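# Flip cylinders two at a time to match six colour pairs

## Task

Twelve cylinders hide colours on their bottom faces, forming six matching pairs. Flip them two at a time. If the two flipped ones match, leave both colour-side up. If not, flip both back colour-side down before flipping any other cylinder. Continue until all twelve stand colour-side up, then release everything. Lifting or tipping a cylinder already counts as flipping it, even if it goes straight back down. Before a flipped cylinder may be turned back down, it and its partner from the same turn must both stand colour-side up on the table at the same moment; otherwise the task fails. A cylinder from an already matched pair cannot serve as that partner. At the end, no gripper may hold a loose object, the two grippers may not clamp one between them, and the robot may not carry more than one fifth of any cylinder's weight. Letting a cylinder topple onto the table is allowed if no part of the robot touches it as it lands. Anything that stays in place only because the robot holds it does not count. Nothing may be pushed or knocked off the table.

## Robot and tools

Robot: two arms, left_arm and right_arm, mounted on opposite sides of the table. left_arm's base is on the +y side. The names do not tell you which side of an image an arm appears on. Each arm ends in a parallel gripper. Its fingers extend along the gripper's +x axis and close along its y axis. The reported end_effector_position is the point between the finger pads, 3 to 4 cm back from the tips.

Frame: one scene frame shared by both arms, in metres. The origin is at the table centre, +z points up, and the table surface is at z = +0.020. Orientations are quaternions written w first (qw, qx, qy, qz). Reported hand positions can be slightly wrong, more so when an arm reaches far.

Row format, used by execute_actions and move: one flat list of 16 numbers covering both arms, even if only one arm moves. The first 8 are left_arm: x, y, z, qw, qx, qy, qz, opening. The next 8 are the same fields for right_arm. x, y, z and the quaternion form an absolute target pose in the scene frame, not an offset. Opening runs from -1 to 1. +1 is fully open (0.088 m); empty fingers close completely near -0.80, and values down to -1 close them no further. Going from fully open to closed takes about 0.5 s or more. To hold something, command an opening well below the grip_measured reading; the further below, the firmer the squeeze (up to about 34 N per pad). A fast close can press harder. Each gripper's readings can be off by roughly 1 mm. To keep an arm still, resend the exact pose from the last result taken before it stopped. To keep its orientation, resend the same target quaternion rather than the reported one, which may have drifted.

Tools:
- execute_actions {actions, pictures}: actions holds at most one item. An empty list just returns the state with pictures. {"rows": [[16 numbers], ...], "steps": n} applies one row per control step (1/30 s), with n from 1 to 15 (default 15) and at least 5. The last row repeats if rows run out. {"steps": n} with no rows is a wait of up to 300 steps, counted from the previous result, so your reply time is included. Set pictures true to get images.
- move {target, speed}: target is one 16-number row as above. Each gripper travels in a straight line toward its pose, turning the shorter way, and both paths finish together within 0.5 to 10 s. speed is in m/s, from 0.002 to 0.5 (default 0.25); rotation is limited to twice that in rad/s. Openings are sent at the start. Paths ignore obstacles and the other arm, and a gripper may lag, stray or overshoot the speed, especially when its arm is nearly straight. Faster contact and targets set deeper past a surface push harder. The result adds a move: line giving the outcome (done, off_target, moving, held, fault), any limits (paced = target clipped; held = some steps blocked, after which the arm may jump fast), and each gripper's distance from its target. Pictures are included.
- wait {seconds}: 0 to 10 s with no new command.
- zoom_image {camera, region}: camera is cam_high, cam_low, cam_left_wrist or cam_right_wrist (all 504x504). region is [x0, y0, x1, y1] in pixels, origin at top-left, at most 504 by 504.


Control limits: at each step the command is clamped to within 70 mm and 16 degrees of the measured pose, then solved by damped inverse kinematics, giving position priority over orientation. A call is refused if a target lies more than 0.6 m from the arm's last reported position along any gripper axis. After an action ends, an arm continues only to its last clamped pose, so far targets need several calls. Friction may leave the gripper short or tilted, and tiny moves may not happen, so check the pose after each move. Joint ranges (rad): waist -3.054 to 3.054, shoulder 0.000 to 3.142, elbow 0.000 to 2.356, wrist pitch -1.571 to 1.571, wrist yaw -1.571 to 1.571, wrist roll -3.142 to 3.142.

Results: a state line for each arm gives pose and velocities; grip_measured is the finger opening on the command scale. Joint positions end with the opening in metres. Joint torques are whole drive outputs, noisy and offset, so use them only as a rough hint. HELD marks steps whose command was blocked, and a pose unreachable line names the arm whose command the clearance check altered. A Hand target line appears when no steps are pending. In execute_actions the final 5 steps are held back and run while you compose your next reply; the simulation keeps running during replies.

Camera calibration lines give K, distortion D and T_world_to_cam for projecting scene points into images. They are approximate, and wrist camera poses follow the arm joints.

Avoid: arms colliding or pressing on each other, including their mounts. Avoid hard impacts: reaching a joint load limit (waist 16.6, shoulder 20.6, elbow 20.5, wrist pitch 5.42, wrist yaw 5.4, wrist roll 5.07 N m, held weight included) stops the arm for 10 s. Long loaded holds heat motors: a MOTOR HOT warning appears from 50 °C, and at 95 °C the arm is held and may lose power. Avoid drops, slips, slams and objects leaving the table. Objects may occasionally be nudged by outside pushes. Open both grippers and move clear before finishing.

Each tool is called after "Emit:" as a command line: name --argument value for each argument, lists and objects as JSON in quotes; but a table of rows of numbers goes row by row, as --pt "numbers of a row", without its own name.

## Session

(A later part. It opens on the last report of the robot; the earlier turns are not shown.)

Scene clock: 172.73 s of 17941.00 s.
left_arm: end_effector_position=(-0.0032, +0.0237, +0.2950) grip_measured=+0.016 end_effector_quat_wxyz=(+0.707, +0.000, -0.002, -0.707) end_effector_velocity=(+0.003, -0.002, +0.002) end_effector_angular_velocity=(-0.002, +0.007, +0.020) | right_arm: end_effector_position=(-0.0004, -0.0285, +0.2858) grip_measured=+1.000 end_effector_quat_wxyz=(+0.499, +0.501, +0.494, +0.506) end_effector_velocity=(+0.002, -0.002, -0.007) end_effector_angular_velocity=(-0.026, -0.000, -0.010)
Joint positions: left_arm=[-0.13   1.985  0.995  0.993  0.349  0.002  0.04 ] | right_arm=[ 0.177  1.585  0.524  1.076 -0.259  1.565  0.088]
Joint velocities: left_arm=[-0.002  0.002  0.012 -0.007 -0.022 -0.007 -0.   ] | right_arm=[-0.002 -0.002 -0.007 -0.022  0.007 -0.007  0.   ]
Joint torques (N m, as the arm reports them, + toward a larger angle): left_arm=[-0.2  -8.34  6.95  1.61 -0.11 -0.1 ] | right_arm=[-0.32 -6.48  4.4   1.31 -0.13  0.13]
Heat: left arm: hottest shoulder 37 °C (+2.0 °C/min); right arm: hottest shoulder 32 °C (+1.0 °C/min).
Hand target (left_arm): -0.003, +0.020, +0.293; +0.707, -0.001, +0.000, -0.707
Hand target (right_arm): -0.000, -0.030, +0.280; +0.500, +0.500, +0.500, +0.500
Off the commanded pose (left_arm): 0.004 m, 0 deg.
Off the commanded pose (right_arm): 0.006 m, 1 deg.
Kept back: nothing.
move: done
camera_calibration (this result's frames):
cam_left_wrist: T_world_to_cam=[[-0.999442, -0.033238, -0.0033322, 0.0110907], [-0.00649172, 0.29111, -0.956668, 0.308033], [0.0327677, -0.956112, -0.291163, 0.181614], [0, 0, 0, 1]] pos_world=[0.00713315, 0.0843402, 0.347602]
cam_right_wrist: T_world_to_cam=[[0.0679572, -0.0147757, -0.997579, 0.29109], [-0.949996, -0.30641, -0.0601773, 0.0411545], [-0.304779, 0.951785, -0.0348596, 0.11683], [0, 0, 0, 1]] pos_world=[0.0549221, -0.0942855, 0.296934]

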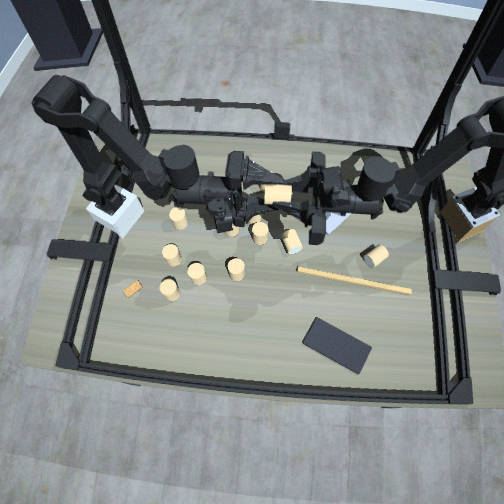

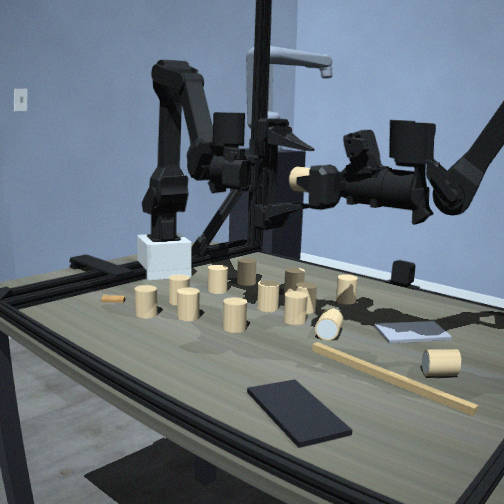

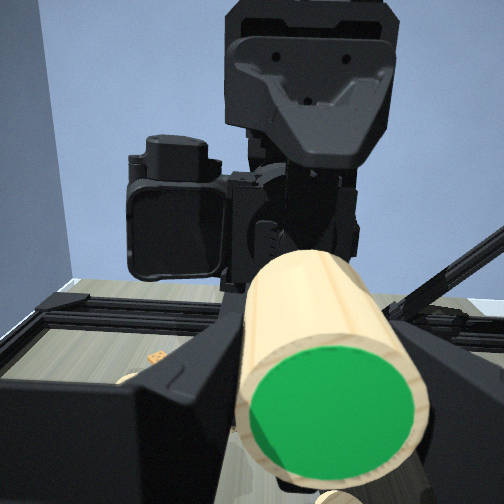

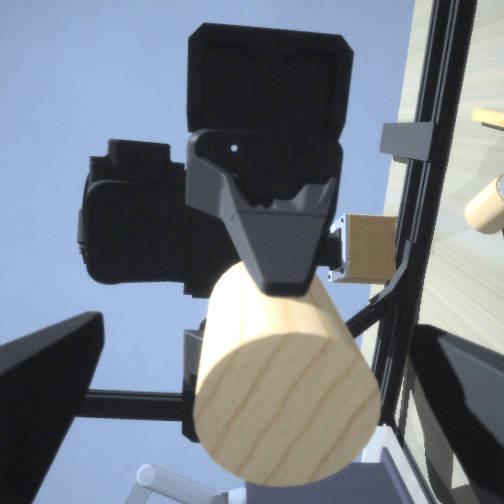

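Emit:
execute_actions --actions '[{"rows":[[-0.003,0.02,0.293,0.707,0,0,-0.707,-0.3,0,-0.03,0.278,0.5,0.5,0.5,0.5,-0.3]],"steps":15}]'

Emit:
execute_actions --actions '[{"rows":[[-0.003,0.02,0.293,0.707,0,0,-0.707,1,0,-0.03,0.278,0.5,0.5,0.5,0.5,-0.3]],"steps":12}]'

Emit:
move --target '[-0.003,0.11,0.291,0.707,0,0,-0.707,1,0,-0.05,0.28,0.5,0.5,0.5,0.5,-0.3]' --speed 0.4

Emit:
move --target '[-0.003,0.11,0.291,0.707,0,0,-0.707,1,-0.044,-0.19,0.155,0.5,-0.5,0.5,0.5,-0.3]' --speed 0.5

Emit:
move --target '[-0.003,0.11,0.291,0.707,0,0,-0.707,1,-0.044,-0.19,0.072,0.5,-0.5,0.5,0.5,-0.3]' --speed 0.12

Emit:
execute_actions --actions '[{"rows":[[-0.003,0.11,0.291,0.707,0,0,-0.707,1,-0.044,-0.186,0.075,0.5,-0.5,0.5,0.5,0.6]],"steps":12}]'

Emit:
move --target '[-0.003,0.11,0.291,0.707,0,0,-0.707,1,-0.044,-0.186,0.135,0.5,-0.5,0.5,0.5,0.6]'

Emit:
move --target '[-0.003,0.11,0.291,0.707,0,0,-0.707,1,-0.053,-0.112,0.135,0.5,-0.5,0.5,0.5,0.6]'

Emit:
move --target '[-0.003,0.11,0.291,0.707,0,0,-0.707,1,-0.054,-0.113,0.072,0.5,-0.5,0.5,0.5,0.6]' --speed 0.15

Scene clock: 173.77 s of 17941.00 s.
left_arm: end_effector_position=(-0.0031, +0.0229, +0.2956) grip_measured=+0.016 end_effector_quat_wxyz=(+0.707, -0.000, -0.002, -0.707) end_effector_velocity=(+0.001, -0.002, +0.002) end_effector_angular_velocity=(-0.002, +0.007, +0.005) | right_arm: end_effector_position=(-0.0004, -0.0292, +0.2837) grip_measured=+0.023 end_effector_quat_wxyz=(+0.499, +0.501, +0.495, +0.505) end_effector_velocity=(+0.005, -0.004, -0.010) end_effector_angular_velocity=(-0.035, +0.002, -0.020)
Joint positions: left_arm=[-0.13   1.986  0.999  0.99   0.349  0.002  0.04 ] | right_arm=[ 0.177  1.588  0.519  1.082 -0.26   1.566  0.04 ]
Joint velocities: left_arm=[-0.002  0.002  0.012 -0.007 -0.007 -0.007 -0.   ] | right_arm=[-0.012 -0.002 -0.017 -0.022  0.007 -0.007 -0.   ]
Joint torques (N m, as the arm reports them, + toward a larger angle): left_arm=[-0.24 -8.35  6.6   1.61 -0.15 -0.02] | right_arm=[-0.16 -5.99  4.85  1.54 -0.11  0.09]
Heat: left arm: hottest shoulder 37 °C (+2.0 °C/min); right arm: hottest shoulder 32 °C (+1.0 °C/min).
Steps of this call (steps 1 to 21: nothing new was sent; steps 22 to 31: the first 10 steps of this action). Readings (end_effector_position):
22: left_arm (-0.0033, +0.0234, +0.2946) | right_arm (-0.0005, -0.0286, +0.2857)
23: left_arm (-0.0033, +0.0234, +0.2945) | right_arm (-0.0005, -0.0286, +0.2856)
25: left_arm (-0.0033, +0.0234, +0.2946) | right_arm (-0.0006, -0.0289, +0.2855)
29: left_arm (-0.0033, +0.0232, +0.2954) | right_arm (-0.0004, -0.0290, +0.2845)
31: the state above

Scene clock: 174.17 s of 17941.00 s.
left_arm: end_effector_position=(-0.0030, +0.0229, +0.2957) grip_measured=+0.522 end_effector_quat_wxyz=(+0.707, -0.000, -0.002, -0.707) end_effector_velocity=(-0.000, +0.000, -0.007) end_effector_angular_velocity=(+0.034, +0.020, +0.005) | right_arm: end_effector_position=(-0.0003, -0.0293, +0.2834) grip_measured=+0.023 end_effector_quat_wxyz=(+0.499, +0.501, +0.495, +0.505) end_effector_velocity=(+0.002, -0.001, -0.005) end_effector_angular_velocity=(-0.021, +0.013, -0.010)
Joint positions: left_arm=[-0.13   1.986  1.     0.99   0.348  0.002  0.065] | right_arm=[ 0.176  1.589  0.519  1.082 -0.26   1.567  0.04 ]
Joint velocities: left_arm=[-0.002 -0.002 -0.002 -0.037 -0.007 -0.007  0.174] | right_arm=[-0.002 -0.002 -0.002 -0.022  0.007  0.007  0.   ]
Joint torques (N m, as the arm reports them, + toward a larger angle): left_arm=[-0.38 -8.38  6.52  1.63 -0.05 -0.08] | right_arm=[-0.22 -5.97  4.69  1.59 -0.1   0.08]
Heat: left arm: hottest shoulder 37 °C (+2.0 °C/min); right arm: hottest shoulder 32 °C (+1.0 °C/min).
Off your previous action's commanded pose (left_arm): 0.004 m, 0 deg at its last step (step 5 of this call).
Off your previous action's commanded pose (right_arm): 0.006 m, 1 deg at its last step (step 5 of this call).
Steps of this call (steps 1 to 5: the last 5 steps of your previous action; steps 6 to 12: the first 7 steps of this action). Readings (end_effector_position):
6: left_arm (-0.0031, +0.0229, +0.2957) | right_arm (-0.0003, -0.0293, +0.2835)
7: left_arm (-0.0030, +0.0229, +0.2957) | right_arm (-0.0003, -0.0293, +0.2835)
9: left_arm (-0.0030, +0.0229, +0.2957) | right_arm (-0.0003, -0.0293, +0.2835)
12: the state above

Scene clock: 175.70 s of 17941.00 s.
left_arm: end_effector_position=(-0.0022, +0.1065, +0.2907) grip_measured=+1.000 end_effector_quat_wxyz=(+0.707, +0.001, -0.000, -0.707) end_effector_velocity=(+0.003, +0.002, +0.004) end_effector_angular_velocity=(-0.011, +0.002, +0.024) | right_arm: end_effector_position=(-0.0001, -0.0475, +0.2801) grip_measured=+0.023 end_effector_quat_wxyz=(+0.501, +0.499, +0.499, +0.501) end_effector_velocity=(-0.001, -0.002, -0.002) end_effector_angular_velocity=(-0.007, +0.009, +0.005)
Joint positions: left_arm=[-0.033  1.769  0.66   1.107  0.446  0.002  0.088] | right_arm=[ 0.156  1.525  0.451  1.074 -0.281  1.567  0.04 ]
Joint velocities: left_arm=[ 0.002 -0.012 -0.007  0.007 -0.022 -0.007 -0.   ] | right_arm=[-0.002 -0.007 -0.007 -0.007 -0.007  0.007 -0.   ]
Joint torques (N m, as the arm reports them, + toward a larger angle): left_arm=[ 0.36 -9.18  3.89  1.84  0.09  0.02] | right_arm=[-0.32 -7.75  4.58  1.27 -0.13  0.08]
Heat: left arm: hottest shoulder 37 °C (+2.0 °C/min); right arm: hottest shoulder 32 °C (+1.0 °C/min).
Hand target (left_arm): -0.003, +0.110, +0.291; +0.707, +0.000, -0.000, -0.707
Hand target (right_arm): -0.000, -0.050, +0.280; +0.500, +0.500, +0.500, +0.500
Off your previous action's commanded pose (left_arm): 0.004 m, 0 deg at its last step (step 5 of this call).
Off your previous action's commanded pose (right_arm): 0.005 m, 1 deg at its last step (step 5 of this call).
Off the commanded pose (left_arm): 0.004 m, 0 deg.
Off the commanded pose (right_arm): 0.002 m, 0 deg.
Kept back: nothing.
move: done
camera_calibration (this result's frames):
cam_left_wrist: T_world_to_cam=[[-0.999434, -0.0336098, -0.00168466, 0.014457], [-0.00829297, 0.294502, -0.955615, 0.279191], [0.0326142, -0.95506, -0.294614, 0.260339], [0, 0, 0, 1]] pos_world=[0.0082734, 0.166903, 0.343523]
cam_right_wrist: T_world_to_cam=[[0.0626502, -0.0291269, -0.99761, 0.284415], [-0.950287, -0.307219, -0.0507085, 0.0326386], [-0.305008, 0.951193, -0.0469262, 0.138223], [0, 0, 0, 1]] pos_world=[0.0553565, -0.113166, 0.291876]

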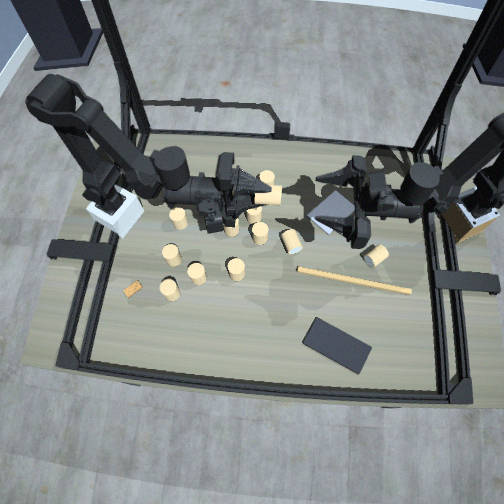

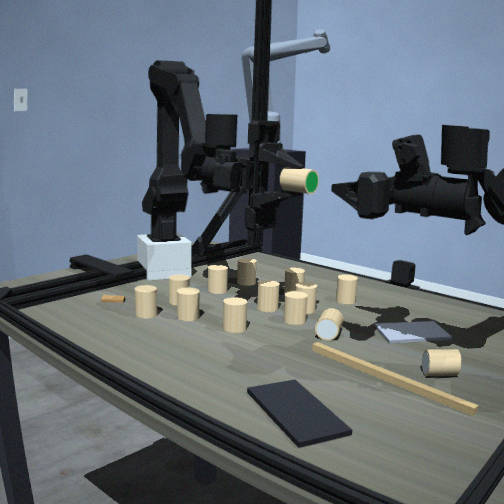

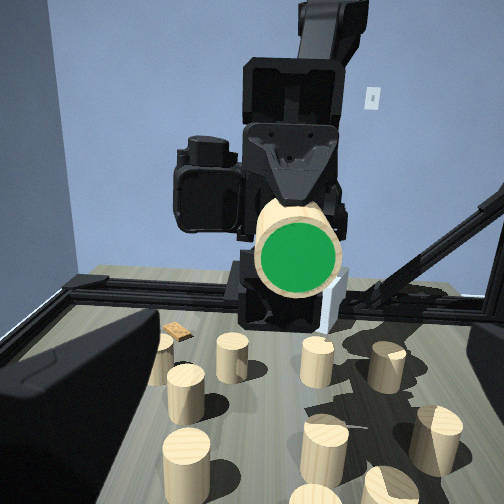

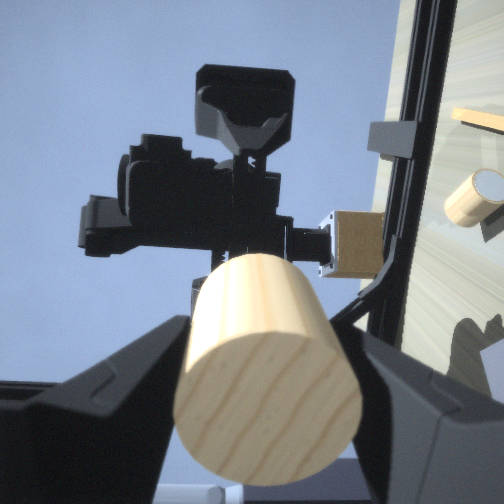

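Scene clock: 178.40 s of 17941.00 s.
left_arm: end_effector_position=(-0.0024, +0.1069, +0.2906) grip_measured=+1.000 end_effector_quat_wxyz=(+0.707, +0.001, -0.000, -0.707) end_effector_velocity=(+0.002, +0.001, -0.000) end_effector_angular_velocity=(-0.002, +0.021, +0.020) | right_arm: end_effector_position=(-0.0436, -0.1930, +0.1559) grip_measured=+0.022 end_effector_quat_wxyz=(+0.498, -0.498, +0.501, +0.503) end_effector_velocity=(-0.003, -0.002, -0.000) end_effector_angular_velocity=(-0.006, +0.008, +0.015)
Joint positions: left_arm=[-0.033  1.768  0.658  1.109  0.446  0.002  0.088] | right_arm=[ 0.331  1.521  0.905 -0.954 -0.008 -0.106  0.04 ]
Joint velocities: left_arm=[-0.002 -0.002 -0.007  0.007 -0.022 -0.022 -0.   ] | right_arm=[ 0.007 -0.002 -0.002 -0.007 -0.007 -0.007 -0.   ]
Joint torques (N m, as the arm reports them, + toward a larger angle): left_arm=[ 0.23 -9.38  3.88  1.8   0.17 -0.06] | right_arm=[ 0.24 -5.28  6.92 -0.08  0.03 -0.22]
Heat: left arm: hottest shoulder 37 °C (+2.0 °C/min); right arm: hottest shoulder 32 °C (+1.0 °C/min).
Hand target (left_arm): -0.003, +0.110, +0.291; +0.707, +0.000, -0.000, -0.707
Hand target (right_arm): -0.044, -0.191, +0.156; +0.496, -0.502, +0.499, +0.503
Off the commanded pose (left_arm): 0.003 m, 0 deg.
Off the commanded pose (right_arm): 0.003 m, 0 deg.
Kept back: nothing.
move: done
camera_calibration (this result's frames):
cam_left_wrist: T_world_to_cam=[[-0.999446, -0.0332292, -0.00183749, 0.0142357], [-0.00802355, 0.294176, -0.955718, 0.279077], [0.0322982, -0.955173, -0.29428, 0.260601], [0, 0, 0, 1]] pos_world=[0.00805001, 0.167294, 0.343434]
cam_right_wrist: T_world_to_cam=[[0.997999, 0.0591405, 0.0223495, 0.0578258], [0.04955, -0.951226, 0.304488, -0.195803], [0.0392671, -0.302772, -0.952254, 0.171621], [0, 0, 0, 1]] pos_world=[-0.0547472, -0.137711, 0.221754]

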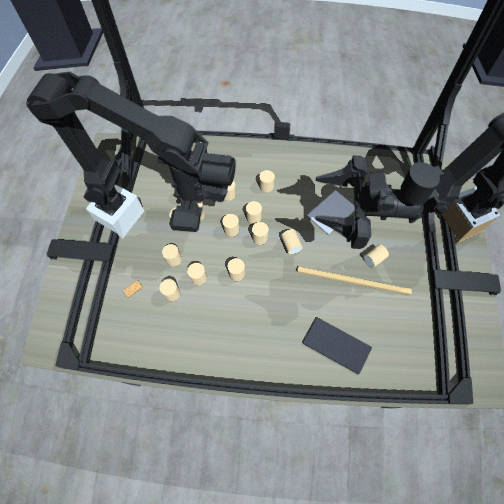

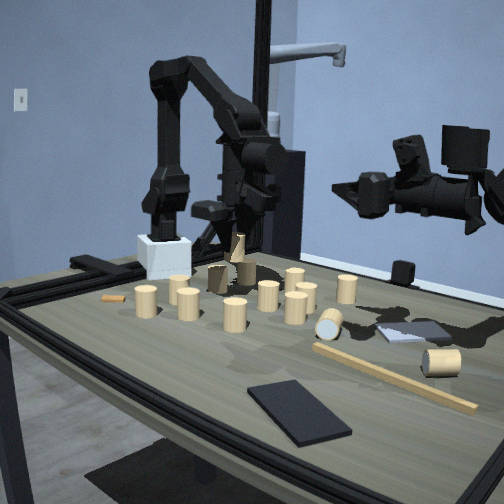

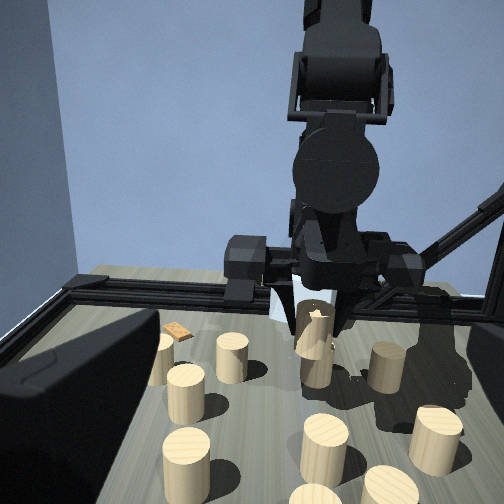

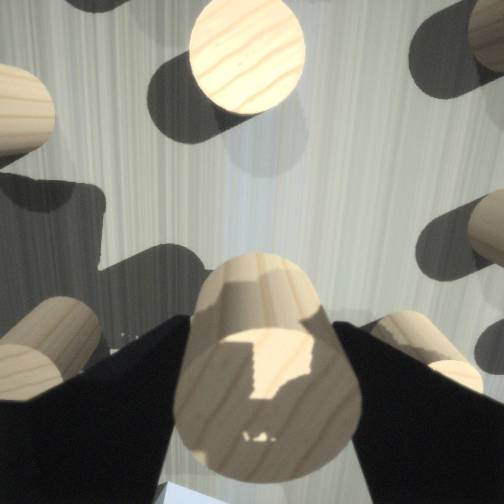

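Scene clock: 179.60 s of 17941.00 s.
left_arm: end_effector_position=(-0.0024, +0.1069, +0.2907) grip_measured=+1.000 end_effector_quat_wxyz=(+0.707, +0.001, -0.001, -0.707) end_effector_velocity=(-0.002, -0.001, +0.000) end_effector_angular_velocity=(+0.002, +0.008, +0.000) | right_arm: end_effector_position=(-0.0435, -0.1876, +0.0762) grip_measured=+0.023 end_effector_quat_wxyz=(+0.502, -0.497, +0.496, +0.504) end_effector_velocity=(-0.001, -0.000, -0.002) end_effector_angular_velocity=(-0.002, +0.008, -0.010)
Joint positions: left_arm=[-0.033  1.768  0.658  1.109  0.446  0.002  0.088] | right_arm=[ 0.336  1.714  0.735 -0.578 -0.003 -0.103  0.04 ]
Joint velocities: left_arm=[-0.007 -0.002  0.002 -0.007 -0.007 -0.007  0.   ] | right_arm=[-0.002  0.007 -0.002  0.007 -0.007  0.007 -0.   ]
Joint torques (N m, as the arm reports them, + toward a larger angle): left_arm=[ 0.37 -9.21  4.02  1.76  0.1  -0.04] | right_arm=[ 0.29 -5.78  3.45  0.31  0.03  0.18]
Heat: left arm: hottest shoulder 37 °C (+2.0 °C/min); right arm: hottest shoulder 32 °C (+1.0 °C/min).
Hand target (left_arm): -0.003, +0.110, +0.291; +0.707, -0.000, -0.000, -0.707
Hand target (right_arm): -0.044, -0.191, +0.072; +0.500, -0.500, +0.500, +0.500
Off the commanded pose (left_arm): 0.003 m, 0 deg.
Off the commanded pose (right_arm): 0.005 m, 1 deg.
Kept back: nothing.
move: done
camera_calibration (this result's frames):
cam_left_wrist: T_world_to_cam=[[-0.999446, -0.0332298, -0.00199062, 0.0142804], [-0.00786618, 0.293847, -0.95582, 0.279216], [0.0323467, -0.955275, -0.293946, 0.260537], [0, 0, 0, 1]] pos_world=[0.00804133, 0.167312, 0.343493]
cam_right_wrist: T_world_to_cam=[[0.997694, 0.0610838, 0.0295748, 0.0589393], [0.0497357, -0.95458, 0.293775, -0.166192], [0.0461764, -0.291627, -0.955417, 0.100004], [0, 0, 0, 1]] pos_world=[-0.0551555, -0.13308, 0.142626]

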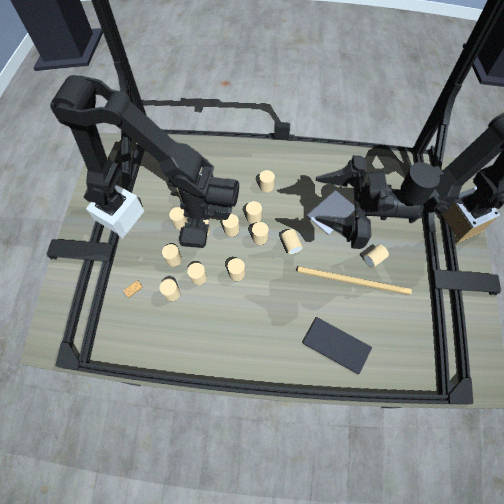

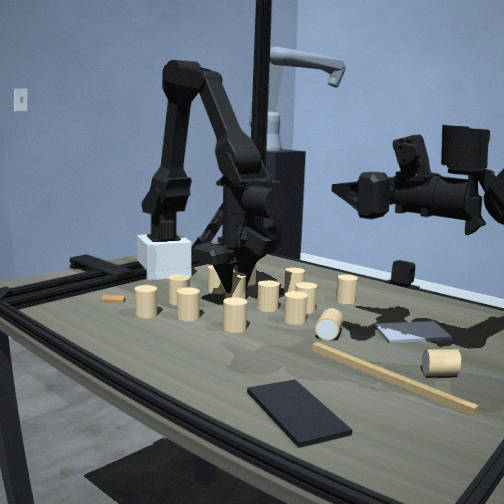

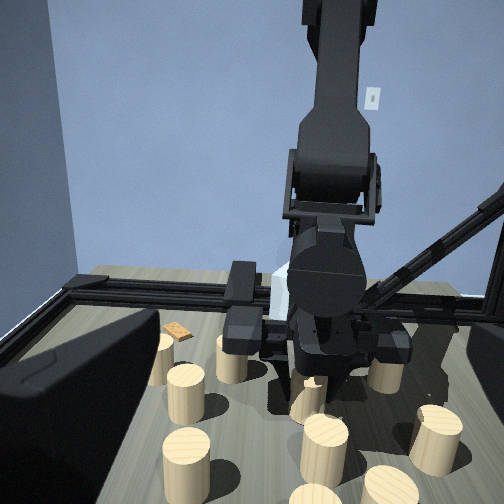

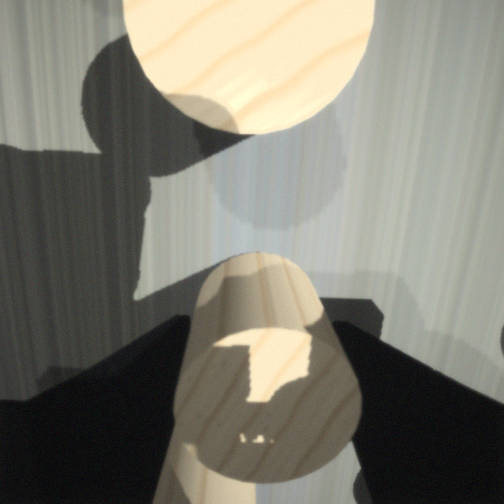

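Scene clock: 179.83 s of 17941.00 s.
left_arm: end_effector_position=(-0.0024, +0.1069, +0.2907) grip_measured=+1.000 end_effector_quat_wxyz=(+0.707, +0.001, -0.001, -0.707) end_effector_velocity=(+0.002, +0.001, +0.001) end_effector_angular_velocity=(+0.002, +0.008, +0.010) | right_arm: end_effector_position=(-0.0439, -0.1879, +0.0754) grip_measured=+0.496 end_effector_quat_wxyz=(+0.500, -0.499, +0.499, +0.503) end_effector_velocity=(+0.001, +0.007, +0.004) end_effector_angular_velocity=(+0.003, +0.007, +0.000)
Joint positions: left_arm=[-0.033  1.768  0.658  1.109  0.446  0.002  0.088] | right_arm=[ 0.337  1.722  0.74  -0.584 -0.003 -0.102  0.063]
Joint velocities: left_arm=[ 0.002 -0.007 -0.002 -0.007 -0.007 -0.007 -0.   ] | right_arm=[-0.007  0.007  0.032 -0.022 -0.007 -0.007  0.061]
Joint torques (N m, as the arm reports them, + toward a larger angle): left_arm=[ 0.24 -9.13  3.79  1.79  0.12  0.  ] | right_arm=[ 0.27 -5.67  5.51 -0.07  0.02  0.19]
Heat: left arm: hottest shoulder 37 °C (+2.0 °C/min); right arm: hottest shoulder 32 °C (+1.0 °C/min).
Steps of this call (steps 1 to 7: the first 7 steps of this action). Readings (end_effector_position):
1: left_arm (-0.0024, +0.1069, +0.2907) | right_arm (-0.0435, -0.1877, +0.0760)
2: left_arm (-0.0024, +0.1069, +0.2907) | right_arm (-0.0436, -0.1878, +0.0757)
4: left_arm (-0.0024, +0.1069, +0.2907) | right_arm (-0.0438, -0.1884, +0.0753)
7: the state above

Scene clock: 181.23 s of 17941.00 s.
left_arm: end_effector_position=(-0.0025, +0.1070, +0.2907) grip_measured=+1.000 end_effector_quat_wxyz=(+0.707, +0.001, -0.001, -0.707) end_effector_velocity=(+0.002, -0.000, -0.000) end_effector_angular_velocity=(-0.002, +0.006, +0.020) | right_arm: end_effector_position=(-0.0438, -0.1880, +0.1306) grip_measured=+0.600 end_effector_quat_wxyz=(+0.495, -0.503, +0.503, +0.498) end_effector_velocity=(+0.002, -0.002, +0.004) end_effector_angular_velocity=(-0.003, -0.007, -0.010)
Joint positions: left_arm=[-0.033  1.767  0.658  1.109  0.446  0.002  0.088] | right_arm=[ 0.337  1.596  0.869 -0.856 -0.003 -0.102  0.068]
Joint velocities: left_arm=[-0.002  0.002 -0.002  0.007 -0.022 -0.007 -0.   ] | right_arm=[-0.002 -0.012  0.007 -0.022  0.007  0.007 -0.   ]
Joint torques (N m, as the arm reports them, + toward a larger angle): left_arm=[-0.21 -9.3   4.1   1.77  0.11 -0.05] | right_arm=[ 0.28 -7.77  6.44 -0.11  0.01  0.18]
Heat: left arm: hottest shoulder 37 °C (+2.0 °C/min); right arm: hottest shoulder 32 °C (+1.0 °C/min).
Hand target (left_arm): -0.003, +0.110, +0.291; +0.707, +0.000, +0.000, -0.707
Hand target (right_arm): -0.044, -0.185, +0.135; +0.500, -0.500, +0.500, +0.500
Off your previous action's commanded pose (left_arm): 0.003 m, 0 deg at its last step (step 5 of this call).
Off your previous action's commanded pose (right_arm): 0.001 m, 0 deg at its last step (step 5 of this call).
Off the commanded pose (left_arm): 0.003 m, 0 deg.
Off the commanded pose (right_arm): 0.005 m, 1 deg.
Kept back: nothing.
move: done
camera_calibration (this result's frames):
cam_left_wrist: T_world_to_cam=[[-0.999446, -0.0332298, -0.00199062, 0.0142408], [-0.00786618, 0.293847, -0.95582, 0.279209], [0.0323467, -0.955275, -0.293946, 0.26063], [0, 0, 0, 1]] pos_world=[0.0079987, 0.167401, 0.343512]
cam_right_wrist: T_world_to_cam=[[0.997791, 0.0614321, 0.0252943, 0.0583077], [0.0501873, -0.946458, 0.318903, -0.184256], [0.0435309, -0.316929, -0.94745, 0.145918], [0, 0, 0, 1]] pos_world=[-0.0552835, -0.131727, 0.195535]

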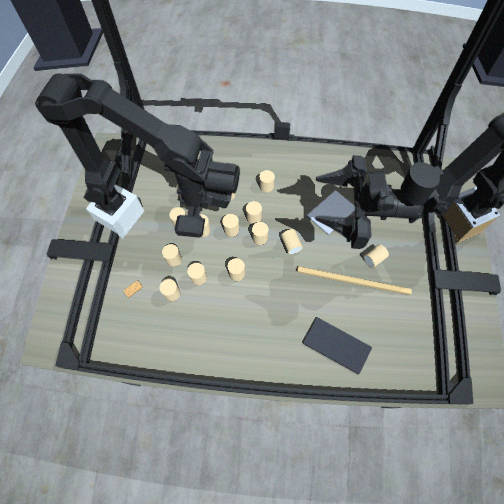

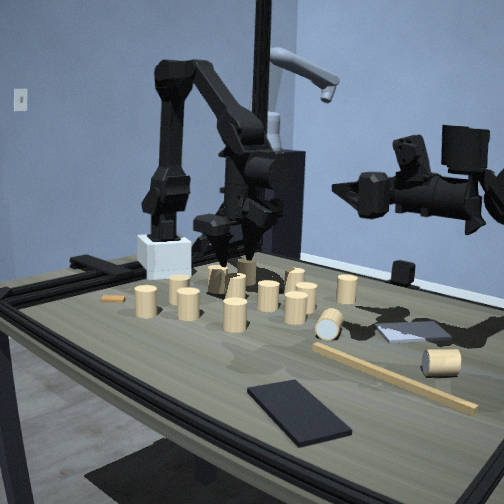

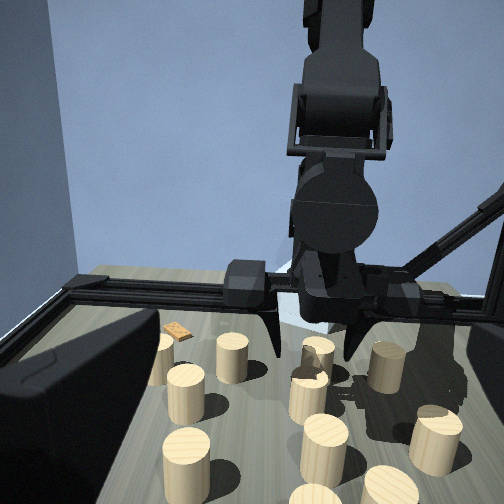

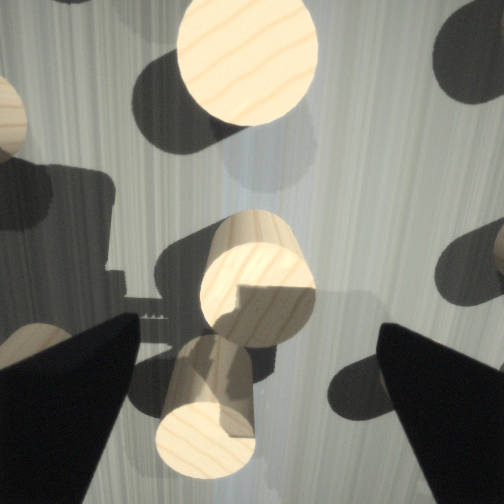

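Scene clock: 182.17 s of 17941.00 s.
left_arm: end_effector_position=(-0.0025, +0.1070, +0.2907) grip_measured=+1.000 end_effector_quat_wxyz=(+0.707, +0.001, -0.001, -0.707) end_effector_velocity=(+0.000, -0.001, +0.003) end_effector_angular_velocity=(-0.011, +0.002, +0.005) | right_arm: end_effector_position=(-0.0525, -0.1135, +0.1363) grip_measured=+0.600 end_effector_quat_wxyz=(+0.501, -0.498, +0.498, +0.503) end_effector_velocity=(-0.003, -0.001, +0.001) end_effector_angular_velocity=(-0.016, +0.023, -0.010)
Joint positions: left_arm=[-0.033  1.767  0.658  1.109  0.446  0.002  0.088] | right_arm=[ 0.387  1.834  1.172 -0.901 -0.003 -0.051  0.068]
Joint velocities: left_arm=[-0.002 -0.002  0.002  0.007 -0.007 -0.007 -0.   ] | right_arm=[-0.002  0.007  0.012 -0.022 -0.022  0.007 -0.   ]
Joint torques (N m, as the arm reports them, + toward a larger angle): left_arm=[ 0.11 -9.23  3.97  1.76  0.17 -0.01] | right_arm=[ 0.29 -7.43  6.68 -0.07  0.02  0.18]
Heat: left arm: hottest shoulder 37 °C (+2.0 °C/min); right arm: hottest shoulder 32 °C (+1.0 °C/min).
Hand target (left_arm): -0.003, +0.110, +0.291; +0.707, +0.000, +0.000, -0.707
Hand target (right_arm): -0.053, -0.112, +0.135; +0.500, -0.500, +0.500, +0.500
Off the commanded pose (left_arm): 0.003 m, 0 deg.
Off the commanded pose (right_arm): 0.002 m, 0 deg.
Kept back: nothing.
move: done
camera_calibration (this result's frames):
cam_left_wrist: T_world_to_cam=[[-0.999446, -0.0332298, -0.00199062, 0.0142408], [-0.00786618, 0.293847, -0.95582, 0.279209], [0.0323467, -0.955275, -0.293946, 0.26063], [0, 0, 0, 1]] pos_world=[0.0079987, 0.167401, 0.343512]
cam_right_wrist: T_world_to_cam=[[0.99777, 0.0605144, 0.0281488, 0.0617526], [0.0493164, -0.952671, 0.299975, -0.113324], [0.0449693, -0.297918, -0.953532, 0.178393], [0, 0, 0, 1]] pos_world=[-0.0640484, -0.0585506, 0.20236]

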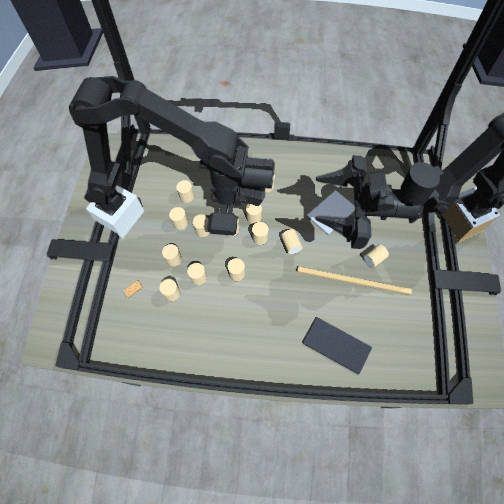

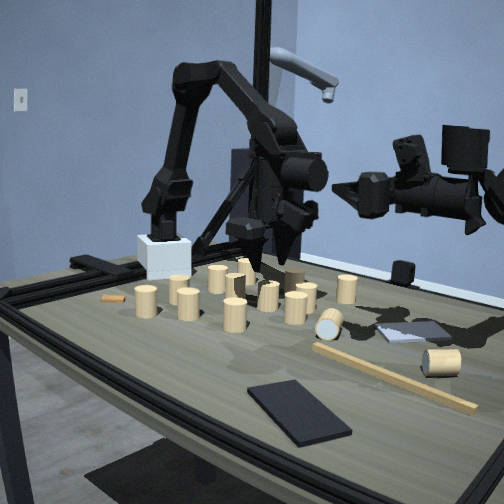

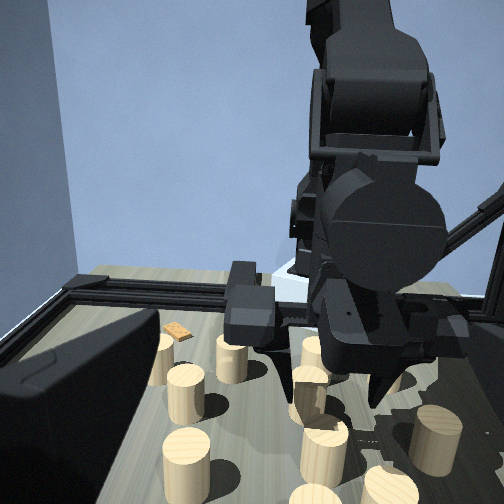

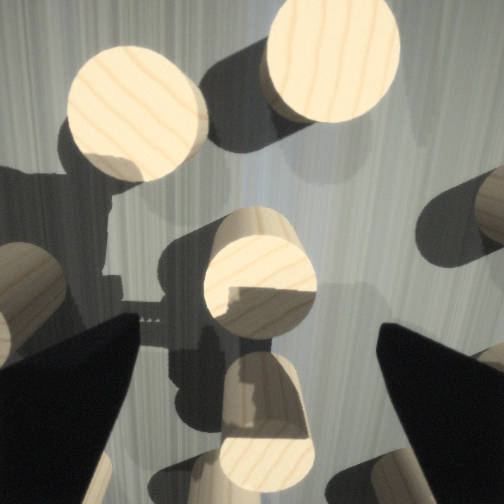

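Scene clock: 183.10 s of 17941.00 s.
left_arm: end_effector_position=(-0.0025, +0.1070, +0.2907) grip_measured=+1.000 end_effector_quat_wxyz=(+0.707, +0.001, -0.001, -0.707) end_effector_velocity=(-0.001, +0.001, -0.000) end_effector_angular_velocity=(-0.002, +0.006, +0.005) | right_arm: end_effector_position=(-0.0533, -0.1099, +0.0780) grip_measured=+0.600 end_effector_quat_wxyz=(+0.503, -0.496, +0.495, +0.505) end_effector_velocity=(-0.000, -0.000, -0.003) end_effector_angular_velocity=(-0.002, +0.007, +0.020)
Joint positions: left_arm=[-0.033  1.767  0.658  1.109  0.446  0.002  0.088] | right_arm=[ 0.39   1.954  1.069 -0.668 -0.002 -0.049  0.068]
Joint velocities: left_arm=[-0.002 -0.002 -0.007  0.007 -0.007 -0.007 -0.   ] | right_arm=[-0.002  0.007 -0.002  0.007 -0.007 -0.022  0.   ]
Joint torques (N m, as the arm reports them, + toward a larger angle): left_arm=[ 0.29 -9.02  3.92  1.83  0.09 -0.02] | right_arm=[ 0.28 -7.65  3.68  0.29  0.02  0.18]
Heat: left arm: hottest shoulder 37 °C (+2.0 °C/min); right arm: hottest shoulder 32 °C (+1.0 °C/min).
Hand target (left_arm): -0.003, +0.110, +0.291; +0.707, +0.000, +0.000, -0.707
Hand target (right_arm): -0.054, -0.114, +0.072; +0.500, -0.500, +0.500, +0.500
Off the commanded pose (left_arm): 0.003 m, 0 deg.
Off the commanded pose (right_arm): 0.007 m, 1 deg.
Kept back: nothing.
move: done
camera_calibration (this result's frames):
cam_left_wrist: T_world_to_cam=[[-0.999446, -0.0332298, -0.00199062, 0.0142408], [-0.00786618, 0.293847, -0.95582, 0.279209], [0.0323467, -0.955275, -0.293946, 0.26063], [0, 0, 0, 1]] pos_world=[0.0079987, 0.167401, 0.343512]
cam_right_wrist: T_world_to_cam=[[0.997723, 0.0605941, 0.0296067, 0.0638173], [0.0494287, -0.955682, 0.290222, -0.0919079], [0.0458803, -0.288098, -0.956501, 0.125311], [0, 0, 0, 1]] pos_world=[-0.0648784, -0.0556, 0.144644]

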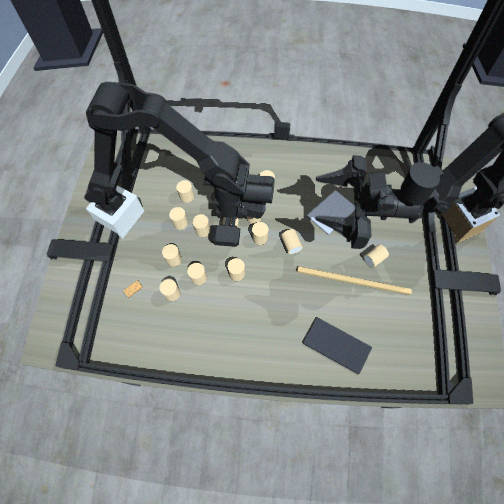

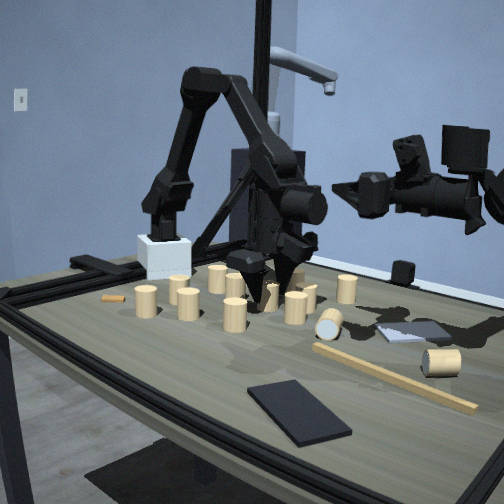

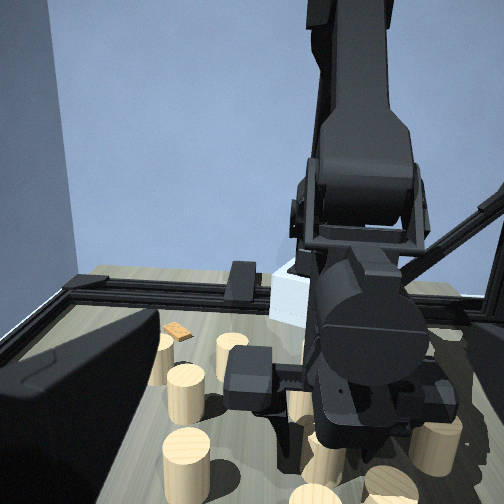

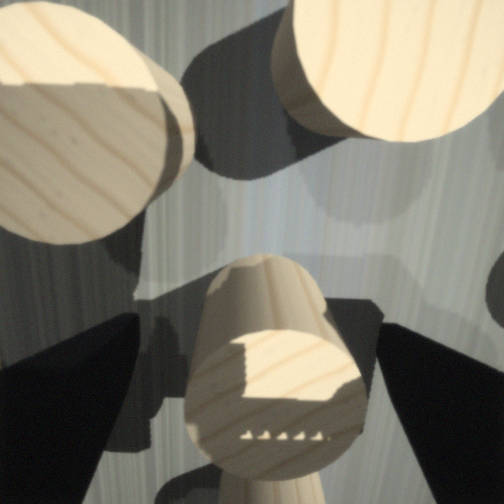

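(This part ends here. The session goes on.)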